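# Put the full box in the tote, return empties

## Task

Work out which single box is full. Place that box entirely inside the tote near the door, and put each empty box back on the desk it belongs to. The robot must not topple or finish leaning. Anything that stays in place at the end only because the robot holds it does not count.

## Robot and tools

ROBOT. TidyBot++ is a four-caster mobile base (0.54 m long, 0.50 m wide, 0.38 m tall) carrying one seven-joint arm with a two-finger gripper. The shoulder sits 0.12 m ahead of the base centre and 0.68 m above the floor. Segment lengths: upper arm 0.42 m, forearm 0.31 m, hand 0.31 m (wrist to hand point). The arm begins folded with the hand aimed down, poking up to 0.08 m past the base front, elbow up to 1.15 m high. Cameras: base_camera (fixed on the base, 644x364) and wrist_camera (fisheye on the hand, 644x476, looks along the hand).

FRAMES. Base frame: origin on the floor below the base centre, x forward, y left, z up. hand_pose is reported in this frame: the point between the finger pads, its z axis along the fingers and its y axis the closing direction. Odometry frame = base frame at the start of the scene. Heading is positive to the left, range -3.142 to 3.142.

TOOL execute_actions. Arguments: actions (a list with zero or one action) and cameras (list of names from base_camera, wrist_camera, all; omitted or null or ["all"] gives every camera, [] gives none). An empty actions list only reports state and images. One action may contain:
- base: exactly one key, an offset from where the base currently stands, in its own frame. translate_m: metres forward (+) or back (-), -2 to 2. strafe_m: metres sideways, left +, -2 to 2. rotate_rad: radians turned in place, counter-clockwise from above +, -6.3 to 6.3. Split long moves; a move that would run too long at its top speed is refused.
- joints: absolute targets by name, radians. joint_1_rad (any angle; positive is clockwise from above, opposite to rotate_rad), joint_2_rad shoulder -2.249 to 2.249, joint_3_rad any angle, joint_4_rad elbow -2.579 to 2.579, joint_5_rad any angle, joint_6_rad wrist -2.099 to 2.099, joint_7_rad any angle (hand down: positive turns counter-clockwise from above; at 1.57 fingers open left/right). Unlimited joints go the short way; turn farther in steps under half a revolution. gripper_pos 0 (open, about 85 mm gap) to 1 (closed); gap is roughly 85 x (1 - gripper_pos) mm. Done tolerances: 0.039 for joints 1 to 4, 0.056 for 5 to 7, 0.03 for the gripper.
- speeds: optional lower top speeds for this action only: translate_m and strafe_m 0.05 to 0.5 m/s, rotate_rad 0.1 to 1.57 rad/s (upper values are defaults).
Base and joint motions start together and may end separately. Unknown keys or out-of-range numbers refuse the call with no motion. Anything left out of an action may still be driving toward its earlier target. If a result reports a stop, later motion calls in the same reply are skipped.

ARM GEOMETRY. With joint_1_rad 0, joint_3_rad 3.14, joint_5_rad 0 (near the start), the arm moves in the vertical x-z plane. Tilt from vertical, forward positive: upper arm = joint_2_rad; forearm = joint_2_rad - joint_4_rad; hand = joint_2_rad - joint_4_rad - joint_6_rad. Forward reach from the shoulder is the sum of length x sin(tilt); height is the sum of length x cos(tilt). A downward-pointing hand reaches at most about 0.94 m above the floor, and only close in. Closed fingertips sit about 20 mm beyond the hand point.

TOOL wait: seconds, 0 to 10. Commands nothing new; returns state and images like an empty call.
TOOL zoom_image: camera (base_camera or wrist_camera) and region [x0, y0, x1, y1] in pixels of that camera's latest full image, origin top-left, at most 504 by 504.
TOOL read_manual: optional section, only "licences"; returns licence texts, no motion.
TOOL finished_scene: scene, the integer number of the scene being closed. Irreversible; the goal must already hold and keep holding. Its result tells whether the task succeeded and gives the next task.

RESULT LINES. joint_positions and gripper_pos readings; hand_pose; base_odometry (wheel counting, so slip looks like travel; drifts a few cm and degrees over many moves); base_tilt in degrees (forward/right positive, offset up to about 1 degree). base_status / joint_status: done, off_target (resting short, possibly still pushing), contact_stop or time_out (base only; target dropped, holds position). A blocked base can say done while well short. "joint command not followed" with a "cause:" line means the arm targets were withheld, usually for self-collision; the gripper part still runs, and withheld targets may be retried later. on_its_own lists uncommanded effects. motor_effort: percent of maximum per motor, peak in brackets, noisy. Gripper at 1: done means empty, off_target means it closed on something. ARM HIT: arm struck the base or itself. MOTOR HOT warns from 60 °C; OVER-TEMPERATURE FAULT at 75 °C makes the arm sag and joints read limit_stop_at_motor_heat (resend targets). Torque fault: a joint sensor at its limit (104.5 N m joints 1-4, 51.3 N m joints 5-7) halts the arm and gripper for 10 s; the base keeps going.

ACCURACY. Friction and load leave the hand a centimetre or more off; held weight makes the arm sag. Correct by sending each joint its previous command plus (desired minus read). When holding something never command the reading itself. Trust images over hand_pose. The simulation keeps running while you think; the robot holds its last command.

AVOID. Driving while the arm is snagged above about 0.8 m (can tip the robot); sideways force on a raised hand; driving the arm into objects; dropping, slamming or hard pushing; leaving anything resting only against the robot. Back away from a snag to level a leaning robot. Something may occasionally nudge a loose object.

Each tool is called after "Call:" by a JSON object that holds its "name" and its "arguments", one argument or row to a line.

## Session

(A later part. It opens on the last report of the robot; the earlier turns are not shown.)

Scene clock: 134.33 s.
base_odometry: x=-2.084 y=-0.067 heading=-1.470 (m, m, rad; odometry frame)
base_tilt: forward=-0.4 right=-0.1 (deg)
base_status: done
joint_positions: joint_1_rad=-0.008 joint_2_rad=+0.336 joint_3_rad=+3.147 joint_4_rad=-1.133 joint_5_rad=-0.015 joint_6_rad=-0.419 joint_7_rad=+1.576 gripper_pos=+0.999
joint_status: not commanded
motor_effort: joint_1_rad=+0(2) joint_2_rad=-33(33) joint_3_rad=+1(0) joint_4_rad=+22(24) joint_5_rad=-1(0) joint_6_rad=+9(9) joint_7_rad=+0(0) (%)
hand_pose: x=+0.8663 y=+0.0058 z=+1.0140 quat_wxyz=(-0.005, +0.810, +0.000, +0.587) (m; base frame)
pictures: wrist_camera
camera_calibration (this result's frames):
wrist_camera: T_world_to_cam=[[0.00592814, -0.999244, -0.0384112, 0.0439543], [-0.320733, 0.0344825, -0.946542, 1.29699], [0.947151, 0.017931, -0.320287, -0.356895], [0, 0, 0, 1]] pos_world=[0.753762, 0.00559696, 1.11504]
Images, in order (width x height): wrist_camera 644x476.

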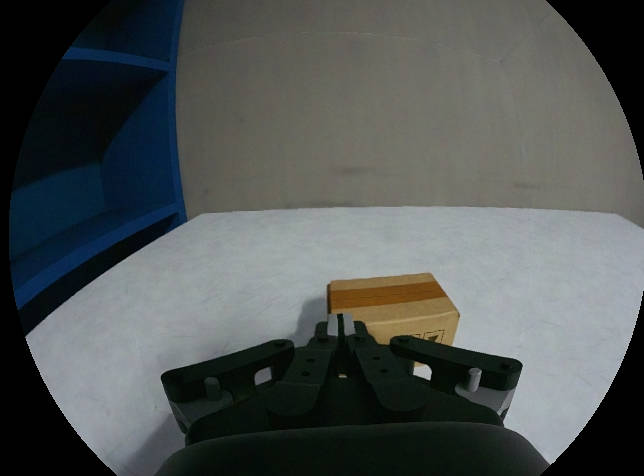

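Just starting to rotate. Push more.

Call:
{"name": "execute_actions", "arguments": {
  "actions": [
    {"base":{"translate_m":0.06},"speeds":{"translate_m":0.05}}
  ],
  "cameras": []
}}

Call:
{"name": "execute_actions", "arguments": {
  "actions": [
    {"base":{"translate_m":-0.25},"speeds":{"translate_m":0.15}}
  ],
  "cameras": ["wrist_camera"]
}}

Scene clock: 136.20 s.
base_odometry: x=-2.078 y=-0.127 heading=-1.470 (m, m, rad; odometry frame)
base_tilt: forward=-0.4 right=-0.1 (deg)
base_status: done
joint_positions: joint_1_rad=-0.008 joint_2_rad=+0.334 joint_3_rad=+3.147 joint_4_rad=-1.133 joint_5_rad=-0.015 joint_6_rad=-0.419 joint_7_rad=+1.576 gripper_pos=+0.999
joint_status: not commanded
motor_effort: joint_1_rad=+1(2) joint_2_rad=-33(33) joint_3_rad=+0(1) joint_4_rad=+23(23) joint_5_rad=-1(1) joint_6_rad=+9(9) joint_7_rad=+0(0) (%)
hand_pose: x=+0.8657 y=+0.0058 z=+1.0153 quat_wxyz=(-0.005, +0.809, +0.000, +0.587) (m; base frame)
pictures: none
No camera images: the call's "cameras" was empty. Leave "cameras" out to get every camera's image.

Scene clock: 138.53 s.
base_odometry: x=-2.103 y=+0.122 heading=-1.470 (m, m, rad; odometry frame)
base_tilt: forward=-0.5 right=-0.1 (deg)
base_status: done
joint_positions: joint_1_rad=-0.008 joint_2_rad=+0.333 joint_3_rad=+3.147 joint_4_rad=-1.133 joint_5_rad=-0.015 joint_6_rad=-0.419 joint_7_rad=+1.576 gripper_pos=+0.999
joint_status: not commanded
motor_effort: joint_1_rad=+1(0) joint_2_rad=-32(35) joint_3_rad=+0(1) joint_4_rad=+22(24) joint_5_rad=-1(1) joint_6_rad=+9(10) joint_7_rad=+0(0) (%)
hand_pose: x=+0.8655 y=+0.0058 z=+1.0160 quat_wxyz=(-0.005, +0.809, +0.000, +0.588) (m; base frame)
pictures: wrist_camera
camera_calibration (this result's frames):
wrist_camera: T_world_to_cam=[[0.0060337, -0.999244, -0.0384153, 0.0439412], [-0.318051, 0.0345035, -0.947446, 1.29722], [0.948054, 0.0179346, -0.317602, -0.358986], [0, 0, 0, 1]] pos_world=[0.752654, 0.0055878, 1.11671]
Images, in order (width x height): wrist_camera 644x476.

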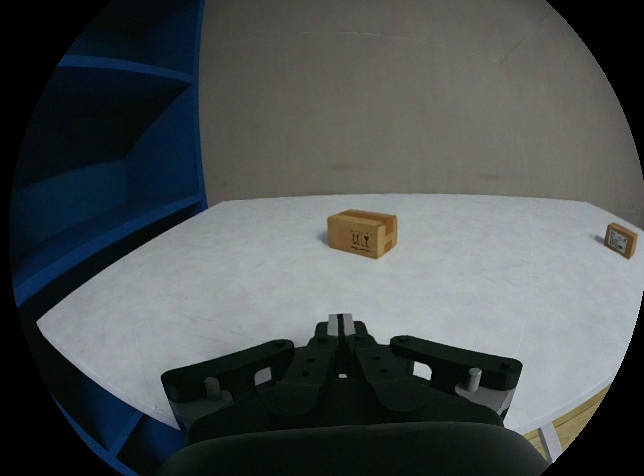

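Call:
{"name": "execute_actions", "arguments": {
  "actions": [
    {"joints":{"joint_2_rad":0.12,"gripper_pos":0}}
  ],
  "cameras": []
}}

Call:
{"name": "execute_actions", "arguments": {
  "actions": [
    {"base":{"strafe_m":-0.65},"speeds":{"strafe_m":0.3}}
  ],
  "cameras": []
}}

Call:
{"name": "execute_actions", "arguments": {
  "actions": [
    {"base":{"rotate_rad":0.685},"speeds":{"rotate_rad":0.5}}
  ]
}}

Scene clock: 141.20 s.
base_odometry: x=-2.103 y=+0.122 heading=-1.470 (m, m, rad; odometry frame)
base_tilt: forward=-0.4 right=-0.1 (deg)
base_status: not commanded
joint_positions: joint_1_rad=-0.008 joint_2_rad=+0.116 joint_3_rad=+3.147 joint_4_rad=-1.128 joint_5_rad=-0.015 joint_6_rad=-0.419 joint_7_rad=+1.576 gripper_pos=+0.000
joint_status: all done
motor_effort: joint_1_rad=+0(1) joint_2_rad=-25(36) joint_3_rad=+0(0) joint_4_rad=+22(23) joint_5_rad=-1(2) joint_6_rad=+9(10) joint_7_rad=+0(0) (%)
hand_pose: x=+0.7757 y=+0.0051 z=+1.1718 quat_wxyz=(-0.006, +0.739, +0.000, +0.674) (m; base frame)
pictures: none
No camera images: the call's "cameras" was empty. Leave "cameras" out to get every camera's image.

Scene clock: 144.37 s.
base_odometry: x=-2.750 y=+0.056 heading=-1.470 (m, m, rad; odometry frame)
base_tilt: forward=-0.4 right=-0.1 (deg)
base_status: done
joint_positions: joint_1_rad=-0.008 joint_2_rad=+0.116 joint_3_rad=+3.147 joint_4_rad=-1.128 joint_5_rad=-0.015 joint_6_rad=-0.419 joint_7_rad=+1.576 gripper_pos=+0.000
joint_status: not commanded
motor_effort: joint_1_rad=+1(4) joint_2_rad=-24(24) joint_3_rad=+0(2) joint_4_rad=+22(22) joint_5_rad=-1(2) joint_6_rad=+9(9) joint_7_rad=+0(0) (%)
hand_pose: x=+0.7757 y=+0.0053 z=+1.1718 quat_wxyz=(-0.006, +0.739, +0.000, +0.674) (m; base frame)
pictures: none
No camera images: the call's "cameras" was empty. Leave "cameras" out to get every camera's image.

Scene clock: 146.43 s.
base_odometry: x=-2.750 y=+0.056 heading=-0.785 (m, m, rad; odometry frame)
base_tilt: forward=-0.5 right=-0.1 (deg)
base_status: done
joint_positions: joint_1_rad=-0.012 joint_2_rad=+0.116 joint_3_rad=+3.146 joint_4_rad=-1.128 joint_5_rad=-0.015 joint_6_rad=-0.419 joint_7_rad=+1.576 gripper_pos=+0.000
joint_status: not commanded
motor_effort: joint_1_rad=+1(4) joint_2_rad=-24(25) joint_3_rad=+0(2) joint_4_rad=+21(22) joint_5_rad=+0(2) joint_6_rad=+9(10) joint_7_rad=+0(0) (%)
hand_pose: x=+0.7756 y=+0.0081 z=+1.1718 quat_wxyz=(-0.007, +0.739, +0.002, +0.674) (m; base frame)
pictures: base_camera, wrist_camera
camera_calibration (this result's frames):
wrist_camera: T_world_to_cam=[[0.019092, -0.9991, -0.0378772, 0.0419823], [-0.101885, 0.0357427, -0.994154, 1.3033], [0.994613, 0.0228395, -0.101111, -0.514207], [0, 0, 0, 1]] pos_world=[0.643423, 0.00710518, 1.24528]
Images, in order (width x height): base_camera 644x364, wrist_camera 644x476.

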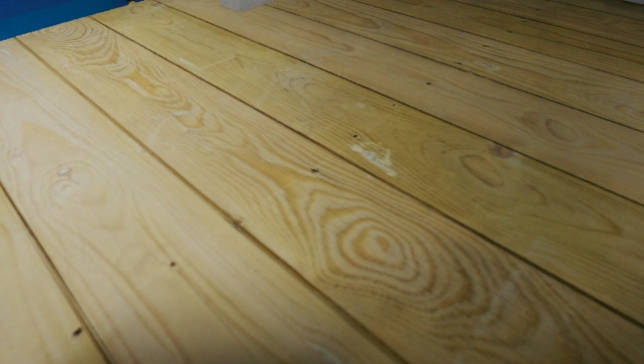

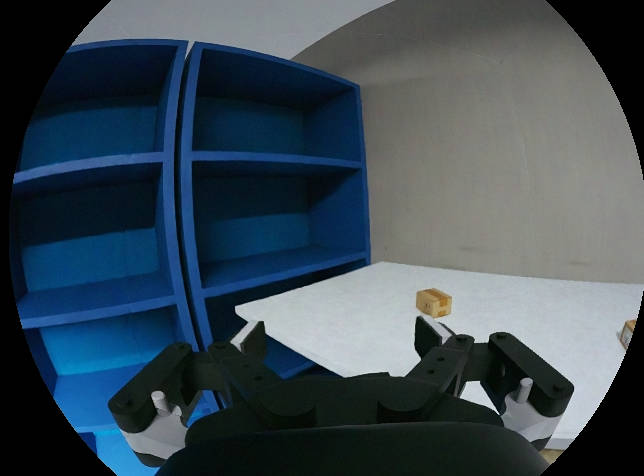

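Call:
{"name": "execute_actions", "arguments": {
  "actions": [
    {"base":{"translate_m":0.12},"speeds":{"translate_m":0.15}}
  ],
  "cameras": []
}}

Call:
{"name": "execute_actions", "arguments": {
  "actions": [
    {"base":{"strafe_m":-0.23},"speeds":{"strafe_m":0.15}}
  ],
  "cameras": []
}}

Call:
{"name": "execute_actions", "arguments": {
  "actions": [
    {"joints":{"joint_2_rad":0.30}}
  ]
}}

Scene clock: 148.23 s.
base_odometry: x=-2.665 y=-0.029 heading=-0.784 (m, m, rad; odometry frame)
base_tilt: forward=-0.4 right=-0.1 (deg)
base_status: done
joint_positions: joint_1_rad=-0.012 joint_2_rad=+0.122 joint_3_rad=+3.146 joint_4_rad=-1.128 joint_5_rad=-0.015 joint_6_rad=-0.418 joint_7_rad=+1.576 gripper_pos=+0.000
joint_status: not commanded
motor_effort: joint_1_rad=+1(1) joint_2_rad=-24(27) joint_3_rad=+1(0) joint_4_rad=+21(23) joint_5_rad=-2(1) joint_6_rad=+9(10) joint_7_rad=+0(0) (%)
hand_pose: x=+0.7784 y=+0.0081 z=+1.1683 quat_wxyz=(-0.007, +0.741, +0.002, +0.672) (m; base frame)
pictures: none
No camera images: the call's "cameras" was empty. Leave "cameras" out to get every camera's image.

Scene clock: 150.47 s.
base_odometry: x=-2.827 y=-0.192 heading=-0.784 (m, m, rad; odometry frame)
base_tilt: forward=-0.4 right=-0.1 (deg)
base_status: done
joint_positions: joint_1_rad=-0.011 joint_2_rad=+0.122 joint_3_rad=+3.146 joint_4_rad=-1.128 joint_5_rad=-0.015 joint_6_rad=-0.418 joint_7_rad=+1.576 gripper_pos=+0.000
joint_status: not commanded
motor_effort: joint_1_rad=+1(4) joint_2_rad=-24(25) joint_3_rad=+0(3) joint_4_rad=+21(22) joint_5_rad=-1(1) joint_6_rad=+9(9) joint_7_rad=+0(0) (%)
hand_pose: x=+0.7784 y=+0.0078 z=+1.1683 quat_wxyz=(-0.007, +0.741, +0.002, +0.672) (m; base frame)
pictures: none
No camera images: the call's "cameras" was empty. Leave "cameras" out to get every camera's image.

Scene clock: 152.00 s.
base_odometry: x=-2.827 y=-0.192 heading=-0.784 (m, m, rad; odometry frame)
base_tilt: forward=-0.4 right=-0.1 (deg)
base_status: not commanded
joint_positions: joint_1_rad=-0.011 joint_2_rad=+0.304 joint_3_rad=+3.146 joint_4_rad=-1.128 joint_5_rad=-0.015 joint_6_rad=-0.418 joint_7_rad=+1.576 gripper_pos=+0.000
joint_status: all done
motor_effort: joint_1_rad=+1(1) joint_2_rad=-30(36) joint_3_rad=+0(0) joint_4_rad=+23(24) joint_5_rad=-2(2) joint_6_rad=+9(10) joint_7_rad=+0(0) (%)
hand_pose: x=+0.8555 y=+0.0087 z=+1.0410 quat_wxyz=(-0.006, +0.799, +0.002, +0.602) (m; base frame)
pictures: base_camera, wrist_camera
camera_calibration (this result's frames):
wrist_camera: T_world_to_cam=[[0.0113753, -0.999191, -0.0385838, 0.0433754], [-0.284977, 0.0337466, -0.95794, 1.30031], [0.958467, 0.0218924, -0.284363, -0.385154], [0, 0, 0, 1]] pos_world=[0.739222, 0.00789123, 1.13777]
Images, in order (width x height): base_camera 644x364, wrist_camera 644x476.

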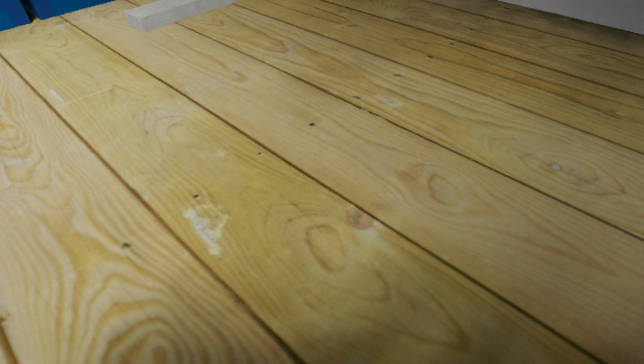

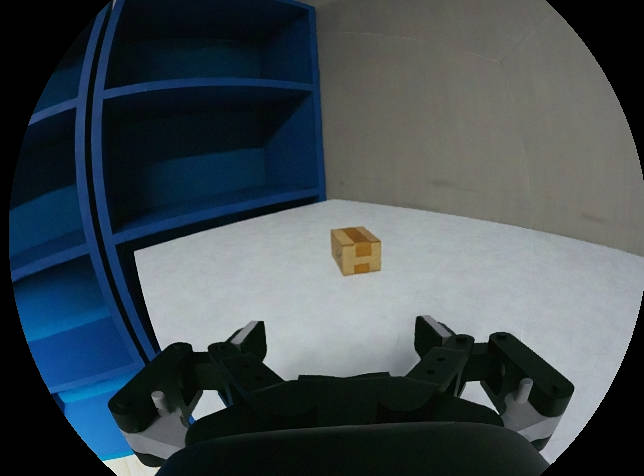

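Call:
{"name": "execute_actions", "arguments": {
  "actions": [
    {"base":{"strafe_m":-0.02},"joints":{"joint_2_rad":0.335}}
  ],
  "cameras": []
}}

Call:
{"name": "execute_actions", "arguments": {
  "actions": [
    {"base":{"translate_m":0.16},"speeds":{"translate_m":0.08}}
  ],
  "cameras": ["wrist_camera"]
}}

Scene clock: 153.30 s.
base_odometry: x=-2.842 y=-0.206 heading=-0.784 (m, m, rad; odometry frame)
base_tilt: forward=-0.4 right=-0.1 (deg)
base_status: done
joint_positions: joint_1_rad=-0.005 joint_2_rad=+0.330 joint_3_rad=+3.146 joint_4_rad=-1.128 joint_5_rad=-0.015 joint_6_rad=-0.418 joint_7_rad=+1.576 gripper_pos=+0.000
joint_status: all done
motor_effort: joint_1_rad=+1(4) joint_2_rad=-32(33) joint_3_rad=+1(2) joint_4_rad=+23(23) joint_5_rad=-1(1) joint_6_rad=+9(9) joint_7_rad=+0(0) (%)
hand_pose: x=+0.8645 y=+0.0040 z=+1.0219 quat_wxyz=(-0.004, +0.806, -0.001, +0.591) (m; base frame)
pictures: none
No camera images: the call's "cameras" was empty. Leave "cameras" out to get every camera's image.

Scene clock: 155.83 s.
base_odometry: x=-2.728 y=-0.319 heading=-0.784 (m, m, rad; odometry frame)
base_tilt: forward=-0.4 right=-0.1 (deg)
base_status: done
joint_positions: joint_1_rad=-0.005 joint_2_rad=+0.333 joint_3_rad=+3.146 joint_4_rad=-1.128 joint_5_rad=-0.015 joint_6_rad=-0.418 joint_7_rad=+1.576 gripper_pos=+0.000
joint_status: not commanded
motor_effort: joint_1_rad=+1(1) joint_2_rad=-31(34) joint_3_rad=+0(0) joint_4_rad=+22(24) joint_5_rad=-1(1) joint_6_rad=+9(10) joint_7_rad=+0(0) (%)
hand_pose: x=+0.8658 y=+0.0041 z=+1.0193 quat_wxyz=(-0.004, +0.807, -0.001, +0.590) (m; base frame)
pictures: wrist_camera
camera_calibration (this result's frames):
wrist_camera: T_world_to_cam=[[0.00394623, -0.999248, -0.0385689, 0.0442431], [-0.312482, 0.0354056, -0.949264, 1.29755], [0.949916, 0.0157981, -0.312107, -0.365468], [0, 0, 0, 1]] pos_world=[0.752451, 0.00404286, 1.11936]
Images, in order (width x height): wrist_camera 644x476.

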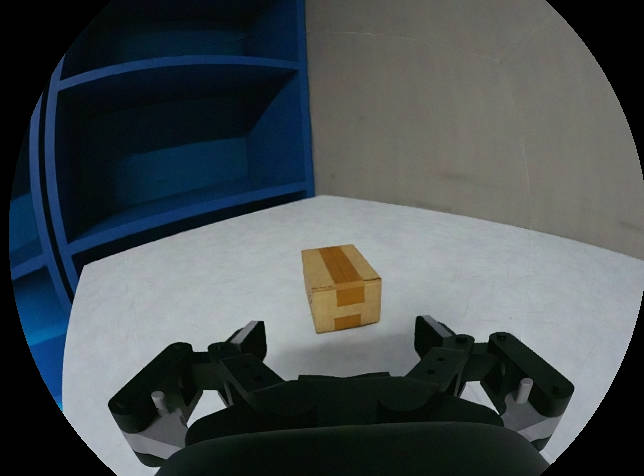

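Call:
{"name": "execute_actions", "arguments": {
  "actions": [
    {"base":{"translate_m":0.13},"joints":{"joint_2_rad":0.35},"speeds":{"translate_m":0.06}}
  ],
  "cameras": ["wrist_camera"]
}}

Call:
{"name": "execute_actions", "arguments": {
  "actions": [
    {"joints":{"gripper_pos":1}}
  ],
  "cameras": []
}}

Call:
{"name": "execute_actions", "arguments": {
  "actions": [
    {"joints":{"joint_2_rad":0.29}}
  ],
  "cameras": ["wrist_camera"]
}}

Scene clock: 158.70 s.
base_odometry: x=-2.636 y=-0.411 heading=-0.784 (m, m, rad; odometry frame)
base_tilt: forward=-0.4 right=-0.1 (deg)
base_status: done
joint_positions: joint_1_rad=-0.005 joint_2_rad=+0.345 joint_3_rad=+3.146 joint_4_rad=-1.128 joint_5_rad=-0.015 joint_6_rad=-0.418 joint_7_rad=+1.576 gripper_pos=+0.000
joint_status: all done
motor_effort: joint_1_rad=+1(0) joint_2_rad=-31(34) joint_3_rad=+0(0) joint_4_rad=+23(23) joint_5_rad=-1(1) joint_6_rad=+9(9) joint_7_rad=+0(0) (%)
hand_pose: x=+0.8698 y=+0.0041 z=+1.0104 quat_wxyz=(-0.004, +0.811, -0.001, +0.585) (m; base frame)
pictures: wrist_camera
camera_calibration (this result's frames):
wrist_camera: T_world_to_cam=[[0.00348803, -0.99925, -0.0385549, 0.0442877], [-0.323735, 0.0353505, -0.945487, 1.29631], [0.946141, 0.0157794, -0.323369, -0.357352], [0, 0, 0, 1]] pos_world=[0.757613, 0.00406811, 1.1118]
Images, in order (width x height): wrist_camera 644x476.

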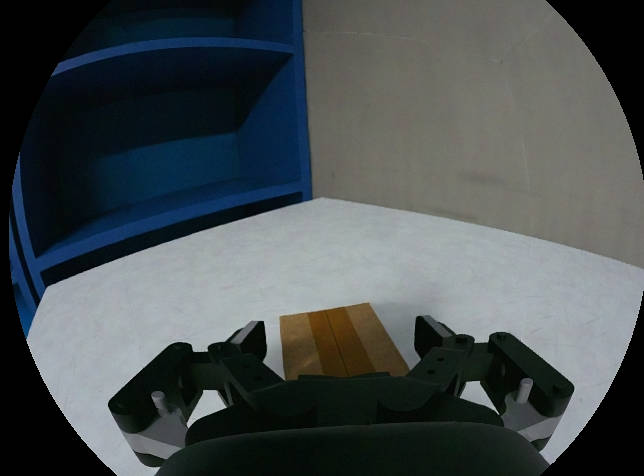

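Scene clock: 159.80 s.
base_odometry: x=-2.636 y=-0.411 heading=-0.784 (m, m, rad; odometry frame)
base_tilt: forward=-0.4 right=-0.1 (deg)
base_status: not commanded
joint_positions: joint_1_rad=-0.005 joint_2_rad=+0.345 joint_3_rad=+3.146 joint_4_rad=-1.128 joint_5_rad=-0.015 joint_6_rad=-0.417 joint_7_rad=+1.576 gripper_pos=+0.321
joint_status: gripper_pos off_target (ended at +0.321, target +1.000)
motor_effort: joint_1_rad=+1(3) joint_2_rad=-31(32) joint_3_rad=+0(2) joint_4_rad=+21(23) joint_5_rad=-1(1) joint_6_rad=+9(10) joint_7_rad=+0(1) (%)
hand_pose: x=+0.8696 y=+0.0041 z=+1.0112 quat_wxyz=(-0.004, +0.810, -0.001, +0.586) (m; base frame)
pictures: none
No camera images: the call's "cameras" was empty. Leave "cameras" out to get every camera's image.

Scene clock: 160.77 s.
base_odometry: x=-2.636 y=-0.411 heading=-0.784 (m, m, rad; odometry frame)
base_tilt: forward=-0.4 right=-0.1 (deg)
base_status: not commanded
joint_positions: joint_1_rad=-0.005 joint_2_rad=+0.318 joint_3_rad=+3.146 joint_4_rad=-1.131 joint_5_rad=-0.015 joint_6_rad=-0.417 joint_7_rad=+1.576 gripper_pos=+0.321
joint_status: all done
motor_effort: joint_1_rad=+1(0) joint_2_rad=-35(36) joint_3_rad=+0(0) joint_4_rad=+25(26) joint_5_rad=-1(1) joint_6_rad=+11(12) joint_7_rad=+0(1) (%)
hand_pose: x=+0.8604 y=+0.0040 z=+1.0293 quat_wxyz=(-0.004, +0.803, -0.001, +0.595) (m; base frame)
pictures: wrist_camera
camera_calibration (this result's frames):
wrist_camera: T_world_to_cam=[[0.00444969, -0.999245, -0.0385892, 0.0442082], [-0.299735, 0.0354825, -0.953362, 1.29864], [0.954012, 0.0158087, -0.299351, -0.373828], [0, 0, 0, 1]] pos_world=[0.745687, 0.00400564, 1.12787]
Images, in order (width x height): wrist_camera 644x476.

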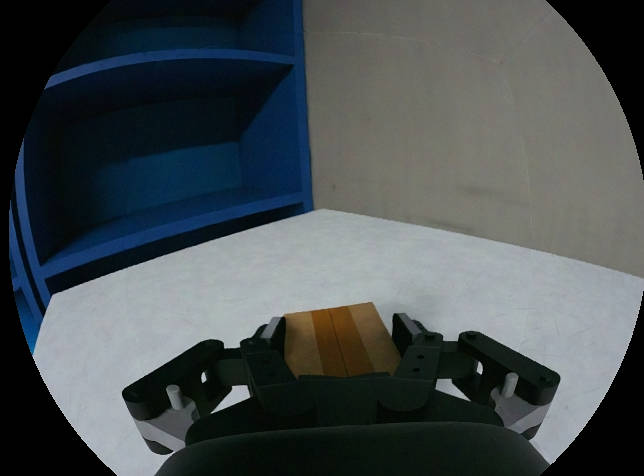

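Call:
{"name": "execute_actions", "arguments": {
  "actions": [
    {"joints":{"joint_2_rad":0.15}}
  ],
  "cameras": []
}}

Call:
{"name": "execute_actions", "arguments": {
  "actions": [
    {"base":{"translate_m":-0.3},"speeds":{"translate_m":0.2}}
  ],
  "cameras": []
}}

Call:
{"name": "execute_actions", "arguments": {
  "actions": [
    {"base":{"rotate_rad":2.355},"joints":{"joint_2_rad":-0.35,"joint_4_rad":-1.8,"joint_6_rad":-0.2},"speeds":{"rotate_rad":0.6}}
  ]
}}

Scene clock: 162.70 s.
base_odometry: x=-2.636 y=-0.411 heading=-0.784 (m, m, rad; odometry frame)
base_tilt: forward=-0.4 right=-0.1 (deg)
base_status: not commanded
joint_positions: joint_1_rad=-0.005 joint_2_rad=+0.163 joint_3_rad=+3.146 joint_4_rad=-1.131 joint_5_rad=-0.015 joint_6_rad=-0.417 joint_7_rad=+1.576 gripper_pos=+0.321
joint_status: all done
motor_effort: joint_1_rad=+1(1) joint_2_rad=-29(38) joint_3_rad=+1(0) joint_4_rad=+25(28) joint_5_rad=-1(1) joint_6_rad=+12(12) joint_7_rad=+0(0) (%)
hand_pose: x=+0.7979 y=+0.0037 z=+1.1395 quat_wxyz=(-0.005, +0.755, -0.001, +0.656) (m; base frame)
pictures: none
No camera images: the call's "cameras" was empty. Leave "cameras" out to get every camera's image.

Scene clock: 165.00 s.
base_odometry: x=-2.849 y=-0.199 heading=-0.784 (m, m, rad; odometry frame)
base_tilt: forward=-0.4 right=-0.1 (deg)
base_status: done
joint_positions: joint_1_rad=-0.005 joint_2_rad=+0.165 joint_3_rad=+3.146 joint_4_rad=-1.131 joint_5_rad=-0.015 joint_6_rad=-0.417 joint_7_rad=+1.576 gripper_pos=+0.321
joint_status: not commanded
motor_effort: joint_1_rad=+1(2) joint_2_rad=-30(32) joint_3_rad=+1(1) joint_4_rad=+25(26) joint_5_rad=-2(1) joint_6_rad=+12(12) joint_7_rad=+0(0) (%)
hand_pose: x=+0.7989 y=+0.0038 z=+1.1381 quat_wxyz=(-0.005, +0.756, -0.001, +0.655) (m; base frame)
pictures: none
No camera images: the call's "cameras" was empty. Leave "cameras" out to get every camera's image.

Scene clock: 169.63 s.
base_odometry: x=-2.849 y=-0.199 heading=+1.571 (m, m, rad; odometry frame)
base_tilt: forward=-0.4 right=-0.1 (deg)
base_status: done
joint_positions: joint_1_rad=-0.007 joint_2_rad=-0.329 joint_3_rad=+3.146 joint_4_rad=-1.797 joint_5_rad=-0.014 joint_6_rad=-0.242 joint_7_rad=+1.576 gripper_pos=+0.321
joint_status: all done
motor_effort: joint_1_rad=+1(2) joint_2_rad=-12(30) joint_3_rad=+1(3) joint_4_rad=+26(26) joint_5_rad=-1(2) joint_6_rad=+12(12) joint_7_rad=+0(0) (%)
hand_pose: x=+0.6042 y=+0.0033 z=+1.0689 quat_wxyz=(-0.006, +0.755, -0.001, +0.656) (m; base frame)
pictures: base_camera, wrist_camera
camera_calibration (this result's frames):
wrist_camera: T_world_to_cam=[[0.0106037, -0.999121, -0.040557, 0.0445381], [-0.148489, 0.0385363, -0.988163, 1.20543], [0.988857, 0.0165004, -0.14795, -0.30045], [0, 0, 0, 1]] pos_world=[0.475623, 0.0030035, 1.14852]
Images, in order (width x height): base_camera 644x364, wrist_camera 644x476.

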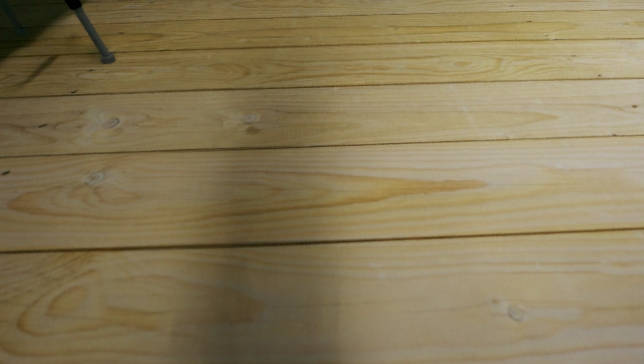

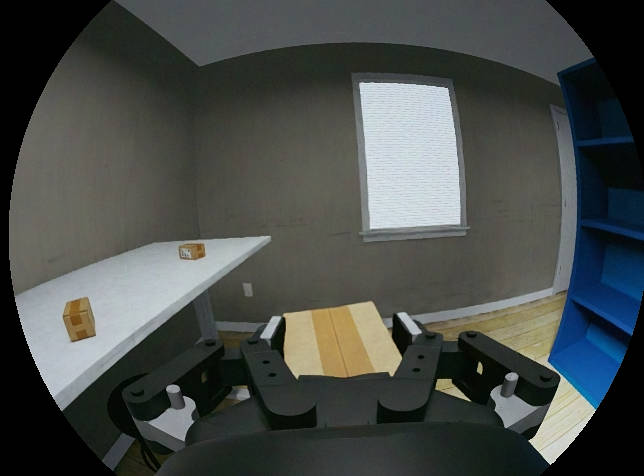

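Call:
{"name": "execute_actions", "arguments": {
  "actions": [
    {"base":{"strafe_m":-0.6},"speeds":{"strafe_m":0.35}}
  ],
  "cameras": []
}}

Call:
{"name": "execute_actions", "arguments": {
  "actions": [
    {"base":{"translate_m":1.85},"speeds":{"translate_m":0.4}}
  ],
  "cameras": []
}}

Call:
{"name": "execute_actions", "arguments": {
  "actions": [
    {"base":{"rotate_rad":-1.571},"speeds":{"rotate_rad":0.7}}
  ]
}}

Scene clock: 172.67 s.
base_odometry: x=-2.249 y=-0.199 heading=+1.571 (m, m, rad; odometry frame)
base_tilt: forward=-0.4 right=-0.1 (deg)
base_status: done
joint_positions: joint_1_rad=-0.007 joint_2_rad=-0.329 joint_3_rad=+3.146 joint_4_rad=-1.797 joint_5_rad=-0.014 joint_6_rad=-0.242 joint_7_rad=+1.576 gripper_pos=+0.321
joint_status: not commanded
motor_effort: joint_1_rad=+1(2) joint_2_rad=-12(12) joint_3_rad=+1(4) joint_4_rad=+26(26) joint_5_rad=-2(1) joint_6_rad=+12(12) joint_7_rad=+0(0) (%)
hand_pose: x=+0.6042 y=+0.0033 z=+1.0689 quat_wxyz=(-0.006, +0.755, -0.001, +0.656) (m; base frame)
pictures: none
No camera images: the call's "cameras" was empty. Leave "cameras" out to get every camera's image.

Scene clock: 178.43 s.
base_odometry: x=-2.249 y=+1.651 heading=+1.571 (m, m, rad; odometry frame)
base_tilt: forward=-0.5 right=-0.1 (deg)
base_status: done
joint_positions: joint_1_rad=-0.007 joint_2_rad=-0.418 joint_3_rad=+3.146 joint_4_rad=-1.837 joint_5_rad=-0.014 joint_6_rad=-0.275 joint_7_rad=+1.576 gripper_pos=+0.327
joint_status: not commanded
motor_effort: joint_1_rad=+0(1) joint_2_rad=+6(14) joint_3_rad=+1(3) joint_4_rad=+30(35) joint_5_rad=-1(1) joint_6_rad=+20(27) joint_7_rad=+1(1) (%)
hand_pose: x=+0.5678 y=+0.0033 z=+1.0756 quat_wxyz=(-0.006, +0.749, -0.001, +0.662) (m; base frame)
pictures: none
No camera images: the call's "cameras" was empty. Leave "cameras" out to get every camera's image.

Scene clock: 181.47 s.
base_odometry: x=-2.249 y=+1.651 heading=+0.000 (m, m, rad; odometry frame)
base_tilt: forward=-0.4 right=-0.1 (deg)
base_status: done
joint_positions: joint_1_rad=-0.018 joint_2_rad=-0.333 joint_3_rad=+3.128 joint_4_rad=-1.835 joint_5_rad=-0.014 joint_6_rad=-0.241 joint_7_rad=+1.576 gripper_pos=+0.327
joint_status: not commanded
motor_effort: joint_1_rad=+1(5) joint_2_rad=-11(14) joint_3_rad=+1(8) joint_4_rad=+26(30) joint_5_rad=-1(0) joint_6_rad=+12(20) joint_7_rad=+0(1) (%)
hand_pose: x=+0.6014 y=+0.0188 z=+1.0475 quat_wxyz=(-0.012, +0.765, +0.011, +0.643) (m; base frame)
pictures: base_camera, wrist_camera
camera_calibration (this result's frames):
wrist_camera: T_world_to_cam=[[0.0368843, -0.998715, -0.0347539, 0.0373232], [-0.181815, 0.0274905, -0.982948, 1.19804], [0.982641, 0.0425742, -0.180568, -0.263634], [0, 0, 0, 1]] pos_world=[0.475503, 0.0155645, 1.13131]
Images, in order (width x height): base_camera 644x364, wrist_camera 644x476.

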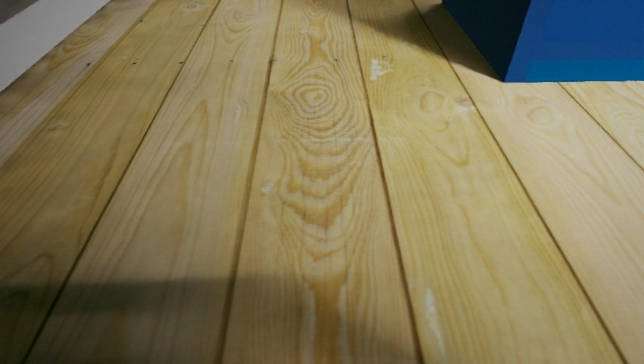

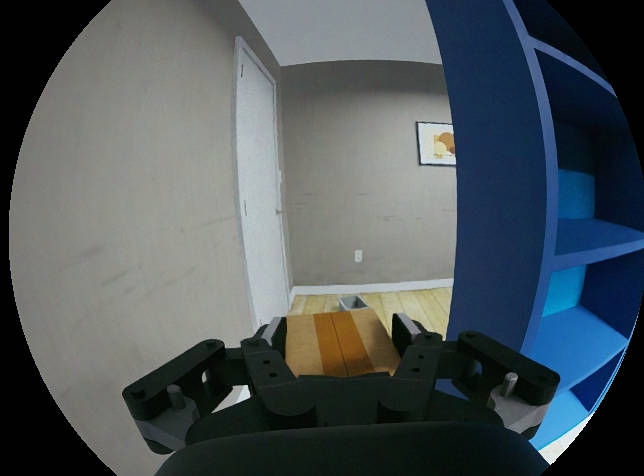

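Call:
{"name": "execute_actions", "arguments": {
  "actions": [
    {"base":{"strafe_m":0.07},"speeds":{"strafe_m":0.15}}
  ],
  "cameras": []
}}

Call:
{"name": "execute_actions", "arguments": {
  "actions": [
    {"base":{"translate_m":1.8},"speeds":{"translate_m":0.4}}
  ]
}}

Scene clock: 182.93 s.
base_odometry: x=-2.249 y=+1.721 heading=+0.000 (m, m, rad; odometry frame)
base_tilt: forward=-0.5 right=-0.1 (deg)
base_status: done
joint_positions: joint_1_rad=-0.017 joint_2_rad=-0.333 joint_3_rad=+3.128 joint_4_rad=-1.835 joint_5_rad=-0.014 joint_6_rad=-0.241 joint_7_rad=+1.576 gripper_pos=+0.327
joint_status: not commanded
motor_effort: joint_1_rad=+0(0) joint_2_rad=-12(12) joint_3_rad=+1(3) joint_4_rad=+26(26) joint_5_rad=-2(1) joint_6_rad=+12(12) joint_7_rad=+0(0) (%)
hand_pose: x=+0.6014 y=+0.0186 z=+1.0475 quat_wxyz=(-0.012, +0.765, +0.011, +0.643) (m; base frame)
pictures: none
No camera images: the call's "cameras" was empty. Leave "cameras" out to get every camera's image.

Scene clock: 188.60 s.
base_odometry: x=-0.448 y=+1.720 heading=+0.000 (m, m, rad; odometry frame)
base_tilt: forward=-0.5 right=-0.1 (deg)
base_status: done
joint_positions: joint_1_rad=-0.017 joint_2_rad=-0.335 joint_3_rad=+3.128 joint_4_rad=-1.835 joint_5_rad=-0.014 joint_6_rad=-0.238 joint_7_rad=+1.576 gripper_pos=+0.327
joint_status: not commanded
motor_effort: joint_1_rad=+1(0) joint_2_rad=-12(15) joint_3_rad=+1(2) joint_4_rad=+26(27) joint_5_rad=-1(1) joint_6_rad=+12(12) joint_7_rad=+0(0) (%)
hand_pose: x=+0.6007 y=+0.0186 z=+1.0497 quat_wxyz=(-0.012, +0.763, +0.011, +0.646) (m; base frame)
pictures: base_camera, wrist_camera
camera_calibration (this result's frames):
wrist_camera: T_world_to_cam=[[0.036693, -0.998721, -0.0347829, 0.0373434], [-0.176028, 0.0278027, -0.983992, 1.19776], [0.983701, 0.0422284, -0.174783, -0.269268], [0, 0, 0, 1]] pos_world=[0.474348, 0.0153655, 1.13282]
Images, in order (width x height): base_camera 644x364, wrist_camera 644x476.

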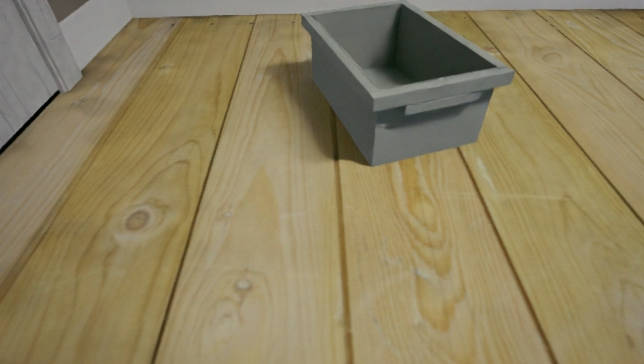

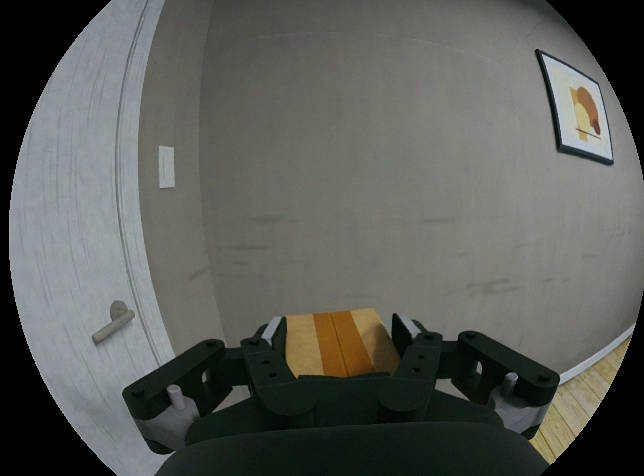

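Call:
{"name": "execute_actions", "arguments": {
  "actions": [
    {"base":{"strafe_m":-0.30},"speeds":{"strafe_m":0.2}}
  ],
  "cameras": []
}}

Call:
{"name": "execute_actions", "arguments": {
  "actions": [
    {"joints":{"joint_1_rad":-0.3,"joint_2_rad":0.5,"joint_3_rad":3.14,"joint_4_rad":-1.7,"joint_6_rad":0.0}}
  ],
  "cameras": []
}}

Call:
{"name": "execute_actions", "arguments": {
  "actions": [
    {"joints":{"joint_2_rad":1.35,"joint_4_rad":-1.25,"joint_6_rad":0.05}}
  ]
}}

Scene clock: 192.17 s.
base_odometry: x=-0.448 y=+1.420 heading=+0.000 (m, m, rad; odometry frame)
base_tilt: forward=-0.4 right=-0.1 (deg)
base_status: done
joint_positions: joint_1_rad=-0.017 joint_2_rad=-0.335 joint_3_rad=+3.128 joint_4_rad=-1.835 joint_5_rad=-0.014 joint_6_rad=-0.237 joint_7_rad=+1.576 gripper_pos=+0.327
joint_status: not commanded
motor_effort: joint_1_rad=+1(2) joint_2_rad=-12(13) joint_3_rad=+1(4) joint_4_rad=+26(26) joint_5_rad=-1(1) joint_6_rad=+12(12) joint_7_rad=+0(0) (%)
hand_pose: x=+0.6007 y=+0.0184 z=+1.0498 quat_wxyz=(-0.012, +0.763, +0.011, +0.646) (m; base frame)
pictures: none
No camera images: the call's "cameras" was empty. Leave "cameras" out to get every camera's image.

Scene clock: 194.30 s.
base_odometry: x=-0.448 y=+1.420 heading=+0.000 (m, m, rad; odometry frame)
base_tilt: forward=-0.5 right=-0.1 (deg)
base_status: not commanded
joint_positions: joint_1_rad=-0.286 joint_2_rad=+0.515 joint_3_rad=+3.128 joint_4_rad=-1.737 joint_5_rad=-0.014 joint_6_rad=-0.037 joint_7_rad=+1.576 gripper_pos=+0.327
joint_status: all done
motor_effort: joint_1_rad=+0(1) joint_2_rad=-36(38) joint_3_rad=+0(0) joint_4_rad=+20(26) joint_5_rad=-1(1) joint_6_rad=+9(12) joint_7_rad=+0(0) (%)
hand_pose: x=+0.7742 y=+0.2024 z=+0.6452 quat_wxyz=(-0.066, +0.901, +0.130, +0.408) (m; base frame)
pictures: none
No camera images: the call's "cameras" was empty. Leave "cameras" out to get every camera's image.

Scene clock: 196.57 s.
base_odometry: x=-0.448 y=+1.420 heading=+0.000 (m, m, rad; odometry frame)
base_tilt: forward=-0.4 right=-0.1 (deg)
base_status: not commanded
joint_positions: joint_1_rad=-0.286 joint_2_rad=+1.365 joint_3_rad=+3.128 joint_4_rad=-1.281 joint_5_rad=-0.014 joint_6_rad=+0.019 joint_7_rad=+1.576 gripper_pos=+0.327
joint_status: all done
motor_effort: joint_1_rad=+1(1) joint_2_rad=-47(50) joint_3_rad=+0(1) joint_4_rad=+12(20) joint_5_rad=-1(1) joint_6_rad=+6(10) joint_7_rad=+0(0) (%)
hand_pose: x=+0.8018 y=+0.2100 z=+0.2202 quat_wxyz=(-0.044, +0.958, +0.133, +0.250) (m; base frame)
pictures: base_camera, wrist_camera
camera_calibration (this result's frames):
wrist_camera: T_world_to_cam=[[0.256611, -0.965703, -0.039603, 0.0100518], [-0.851164, -0.206383, -0.482623, 0.891696], [0.457897, 0.157555, -0.874932, -0.0686258], [0, 0, 0, 1]] pos_world=[0.787824, 0.204551, 0.370708]
Images, in order (width x height): base_camera 644x364, wrist_camera 644x476.

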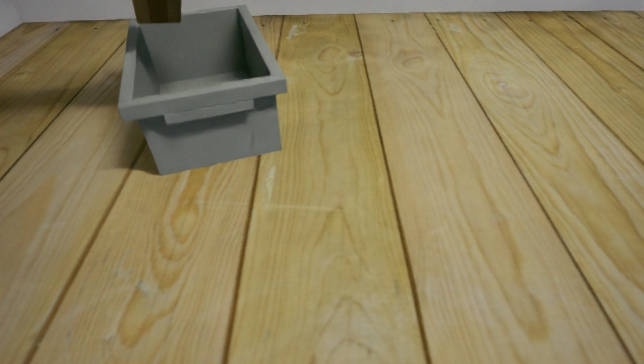

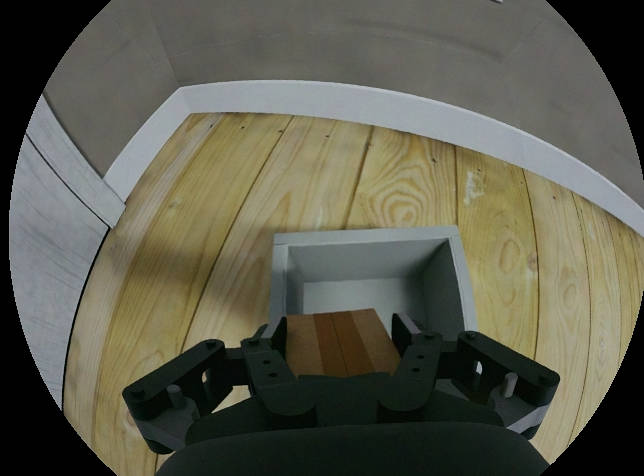

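Call:
{"name": "execute_actions", "arguments": {
  "actions": [
    {"base":{"strafe_m":-0.02}}
  ],
  "cameras": []
}}

Call:
{"name": "execute_actions", "arguments": {
  "actions": [
    {"joints":{"joint_2_rad":1.55,"joint_4_rad":-1.22,"joint_6_rad":0.2}}
  ]
}}

Scene clock: 197.77 s.
base_odometry: x=-0.448 y=+1.400 heading=+0.000 (m, m, rad; odometry frame)
base_tilt: forward=-0.4 right=-0.1 (deg)
base_status: done
joint_positions: joint_1_rad=-0.292 joint_2_rad=+1.365 joint_3_rad=+3.129 joint_4_rad=-1.280 joint_5_rad=-0.014 joint_6_rad=+0.019 joint_7_rad=+1.576 gripper_pos=+0.327
joint_status: not commanded
motor_effort: joint_1_rad=+1(3) joint_2_rad=-46(48) joint_3_rad=-1(3) joint_4_rad=+12(13) joint_5_rad=-1(1) joint_6_rad=+6(6) joint_7_rad=+0(0) (%)
hand_pose: x=+0.8011 y=+0.2145 z=+0.2205 quat_wxyz=(-0.044, +0.957, +0.136, +0.251) (m; base frame)
pictures: none
No camera images: the call's "cameras" was empty. Leave "cameras" out to get every camera's image.

Scene clock: 199.40 s.
base_odometry: x=-0.448 y=+1.400 heading=+0.000 (m, m, rad; odometry frame)
base_tilt: forward=-0.4 right=-0.1 (deg)
base_status: not commanded
joint_positions: joint_1_rad=-0.292 joint_2_rad=+1.566 joint_3_rad=+3.129 joint_4_rad=-1.244 joint_5_rad=-0.014 joint_6_rad=+0.171 joint_7_rad=+1.576 gripper_pos=+0.327
joint_status: all done
motor_effort: joint_1_rad=+1(1) joint_2_rad=-46(51) joint_3_rad=+0(1) joint_4_rad=+10(14) joint_5_rad=-1(1) joint_6_rad=+6(6) joint_7_rad=+0(0) (%)
hand_pose: x=+0.7611 y=+0.2014 z=+0.1139 quat_wxyz=(-0.042, +0.959, +0.135, +0.245) (m; base frame)
pictures: base_camera, wrist_camera
camera_calibration (this result's frames):
wrist_camera: T_world_to_cam=[[0.259254, -0.965089, -0.0372914, 0.00557876], [-0.855658, -0.211607, -0.472305, 0.807237], [0.447925, 0.154355, -0.880646, -0.132703], [0, 0, 0, 1]] pos_world=[0.748714, 0.196685, 0.264605]
Images, in order (width x height): base_camera 644x364, wrist_camera 644x476.

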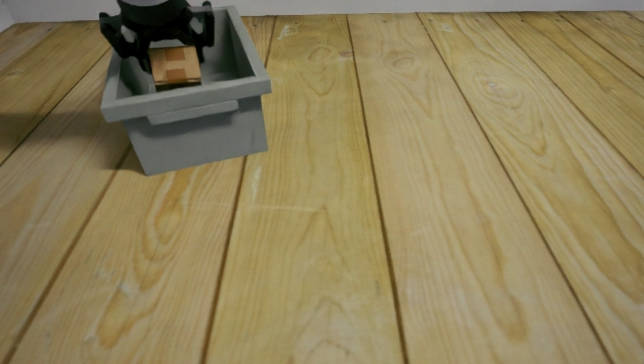

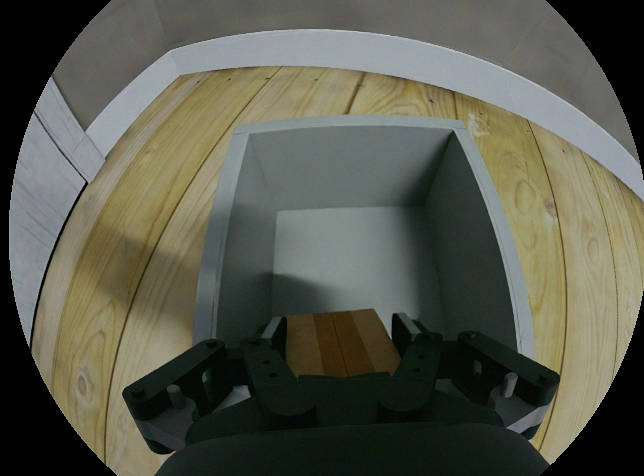

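Call:
{"name": "execute_actions", "arguments": {
  "actions": [
    {"base":{"translate_m":0.043},"speeds":{"translate_m":0.05}}
  ],
  "cameras": []
}}

Call:
{"name": "execute_actions", "arguments": {
  "actions": [
    {"joints":{"joint_2_rad":1.62,"joint_6_rad":0.25}}
  ]
}}

Scene clock: 201.17 s.
base_odometry: x=-0.405 y=+1.400 heading=+0.000 (m, m, rad; odometry frame)
base_tilt: forward=-0.4 right=-0.1 (deg)
base_status: done
joint_positions: joint_1_rad=-0.292 joint_2_rad=+1.566 joint_3_rad=+3.129 joint_4_rad=-1.243 joint_5_rad=-0.014 joint_6_rad=+0.171 joint_7_rad=+1.576 gripper_pos=+0.327
joint_status: not commanded
motor_effort: joint_1_rad=+1(0) joint_2_rad=-45(47) joint_3_rad=+0(1) joint_4_rad=+9(11) joint_5_rad=-1(0) joint_6_rad=+6(7) joint_7_rad=+0(0) (%)
hand_pose: x=+0.7616 y=+0.2015 z=+0.1141 quat_wxyz=(-0.042, +0.959, +0.135, +0.246) (m; base frame)
pictures: none
No camera images: the call's "cameras" was empty. Leave "cameras" out to get every camera's image.

Scene clock: 202.30 s.
base_odometry: x=-0.405 y=+1.400 heading=+0.000 (m, m, rad; odometry frame)
base_tilt: forward=-0.4 right=-0.1 (deg)
base_status: not commanded
joint_positions: joint_1_rad=-0.292 joint_2_rad=+1.635 joint_3_rad=+3.129 joint_4_rad=-1.242 joint_5_rad=-0.014 joint_6_rad=+0.221 joint_7_rad=+1.576 gripper_pos=+0.327
joint_status: all done
motor_effort: joint_1_rad=+1(1) joint_2_rad=-45(47) joint_3_rad=+0(1) joint_4_rad=+7(10) joint_5_rad=+0(1) joint_6_rad=+6(6) joint_7_rad=+0(0) (%)
hand_pose: x=+0.7370 y=+0.1938 z=+0.0766 quat_wxyz=(-0.041, +0.961, +0.135, +0.237) (m; base frame)
pictures: base_camera, wrist_camera
camera_calibration (this result's frames):
wrist_camera: T_world_to_cam=[[0.257842, -0.965513, -0.0360942, 0.00414517], [-0.862941, -0.213326, -0.458065, 0.772037], [0.434568, 0.149256, -0.888185, -0.142265], [0, 0, 0, 1]] pos_world=[0.726978, 0.189932, 0.227435]
Images, in order (width x height): base_camera 644x364, wrist_camera 644x476.

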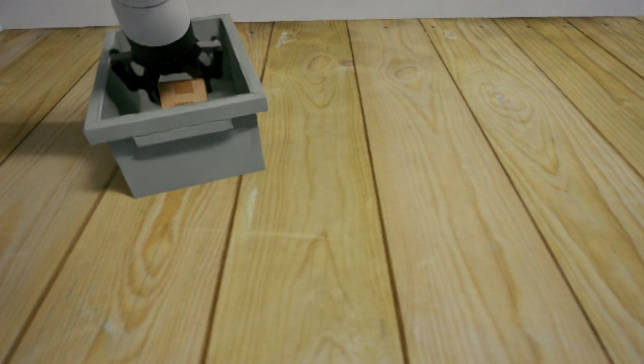

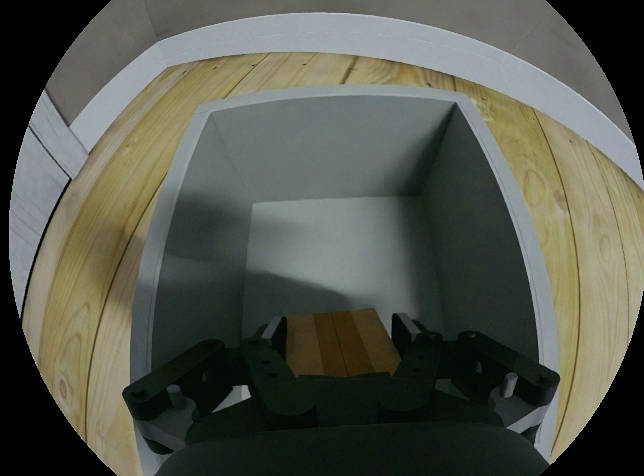

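Call:
{"name": "execute_actions", "arguments": {
  "actions": [
    {"base":{"translate_m":0.03},"joints":{"joint_2_rad":1.64},"speeds":{"translate_m":0.05}}
  ],
  "cameras": []
}}

Call:
{"name": "execute_actions", "arguments": {
  "actions": [
    {"joints":{"gripper_pos":0.12}}
  ]
}}

Call:
{"name": "execute_actions", "arguments": {
  "actions": [
    {"joints":{"joint_2_rad":1.3}}
  ]
}}

Scene clock: 204.57 s.
base_odometry: x=-0.375 y=+1.400 heading=+0.000 (m, m, rad; odometry frame)
base_tilt: forward=-0.4 right=-0.1 (deg)
base_status: done
joint_positions: joint_1_rad=-0.292 joint_2_rad=+1.640 joint_3_rad=+3.129 joint_4_rad=-1.240 joint_5_rad=-0.014 joint_6_rad=+0.226 joint_7_rad=+1.576 gripper_pos=+0.327
joint_status: all done
motor_effort: joint_1_rad=+1(2) joint_2_rad=-40(46) joint_3_rad=-1(1) joint_4_rad=+7(10) joint_5_rad=-1(0) joint_6_rad=+5(6) joint_7_rad=+0(0) (%)
hand_pose: x=+0.7359 y=+0.1935 z=+0.0739 quat_wxyz=(-0.041, +0.961, +0.135, +0.238) (m; base frame)
pictures: none
No camera images: the call's "cameras" was empty. Leave "cameras" out to get every camera's image.

Scene clock: 205.60 s.
base_odometry: x=-0.375 y=+1.400 heading=+0.000 (m, m, rad; odometry frame)
base_tilt: forward=-0.4 right=-0.1 (deg)
base_status: not commanded
joint_positions: joint_1_rad=-0.292 joint_2_rad=+1.641 joint_3_rad=+3.129 joint_4_rad=-1.240 joint_5_rad=-0.014 joint_6_rad=+0.226 joint_7_rad=+1.576 gripper_pos=+0.120
joint_status: all done
motor_effort: joint_1_rad=+0(1) joint_2_rad=-41(44) joint_3_rad=+0(0) joint_4_rad=+7(8) joint_5_rad=-1(1) joint_6_rad=+5(6) joint_7_rad=+0(0) (%)
hand_pose: x=+0.7357 y=+0.1934 z=+0.0736 quat_wxyz=(-0.041, +0.961, +0.135, +0.237) (m; base frame)
pictures: base_camera, wrist_camera
camera_calibration (this result's frames):
wrist_camera: T_world_to_cam=[[0.257796, -0.965527, -0.036034, 0.00401784], [-0.862787, -0.213257, -0.458388, 0.769356], [0.434902, 0.14926, -0.888021, -0.144468], [0, 0, 0, 1]] pos_world=[0.725584, 0.189513, 0.224518]
Images, in order (width x height): base_camera 644x364, wrist_camera 644x476.

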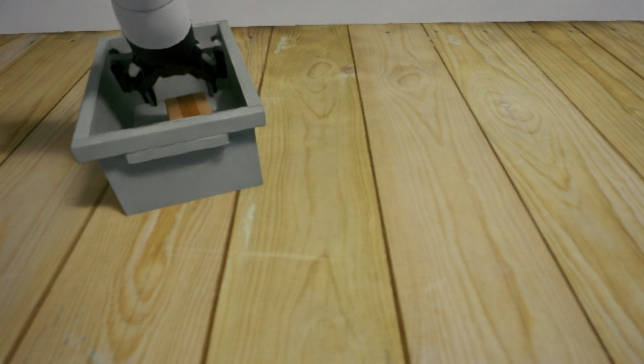

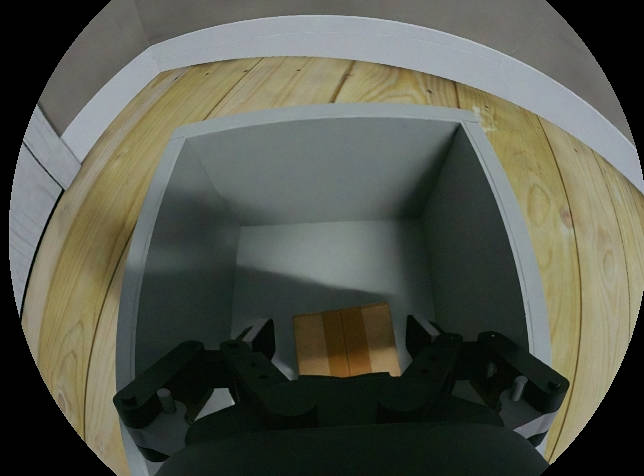

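Scene clock: 207.40 s.
base_odometry: x=-0.375 y=+1.400 heading=+0.000 (m, m, rad; odometry frame)
base_tilt: forward=-0.4 right=-0.1 (deg)
base_status: not commanded
joint_positions: joint_1_rad=-0.292 joint_2_rad=+1.302 joint_3_rad=+3.129 joint_4_rad=-1.227 joint_5_rad=-0.014 joint_6_rad=+0.234 joint_7_rad=+1.576 gripper_pos=+0.120
joint_status: all done
motor_effort: joint_1_rad=+1(1) joint_2_rad=-46(48) joint_3_rad=+0(1) joint_4_rad=+13(14) joint_5_rad=+0(0) joint_6_rad=+7(8) joint_7_rad=+0(0) (%)
hand_pose: x=+0.9017 y=+0.2432 z=+0.3303 quat_wxyz=(-0.066, +0.903, +0.127, +0.405) (m; base frame)
pictures: base_camera, wrist_camera
camera_calibration (this result's frames):
wrist_camera: T_world_to_cam=[[0.271556, -0.961384, -0.0447041, 0.0080256], [-0.653592, -0.150122, -0.741809, 0.930484], [0.706452, 0.230661, -0.669119, -0.333112], [0, 0, 0, 1]] pos_world=[0.841305, 0.224238, 0.467709]
Images, in order (width x height): base_camera 644x364, wrist_camera 644x476.

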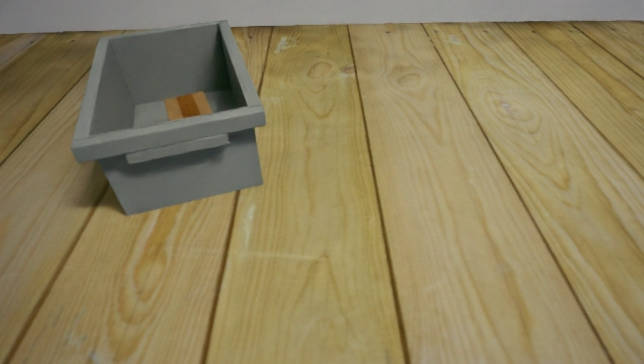

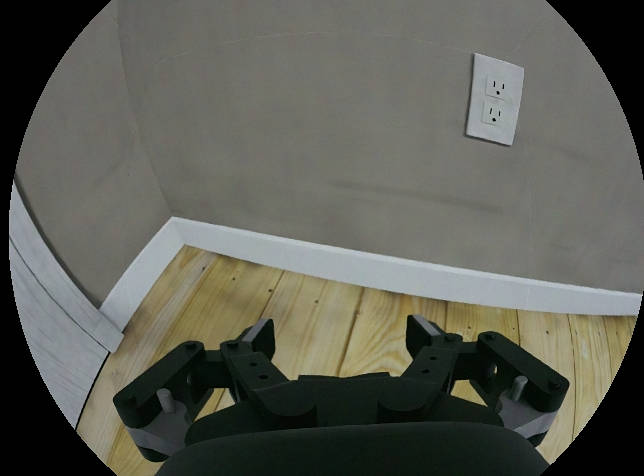

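Call:
{"name": "finished_scene", "arguments": {
  "scene": 1
}}

The scene is finished: the task was done.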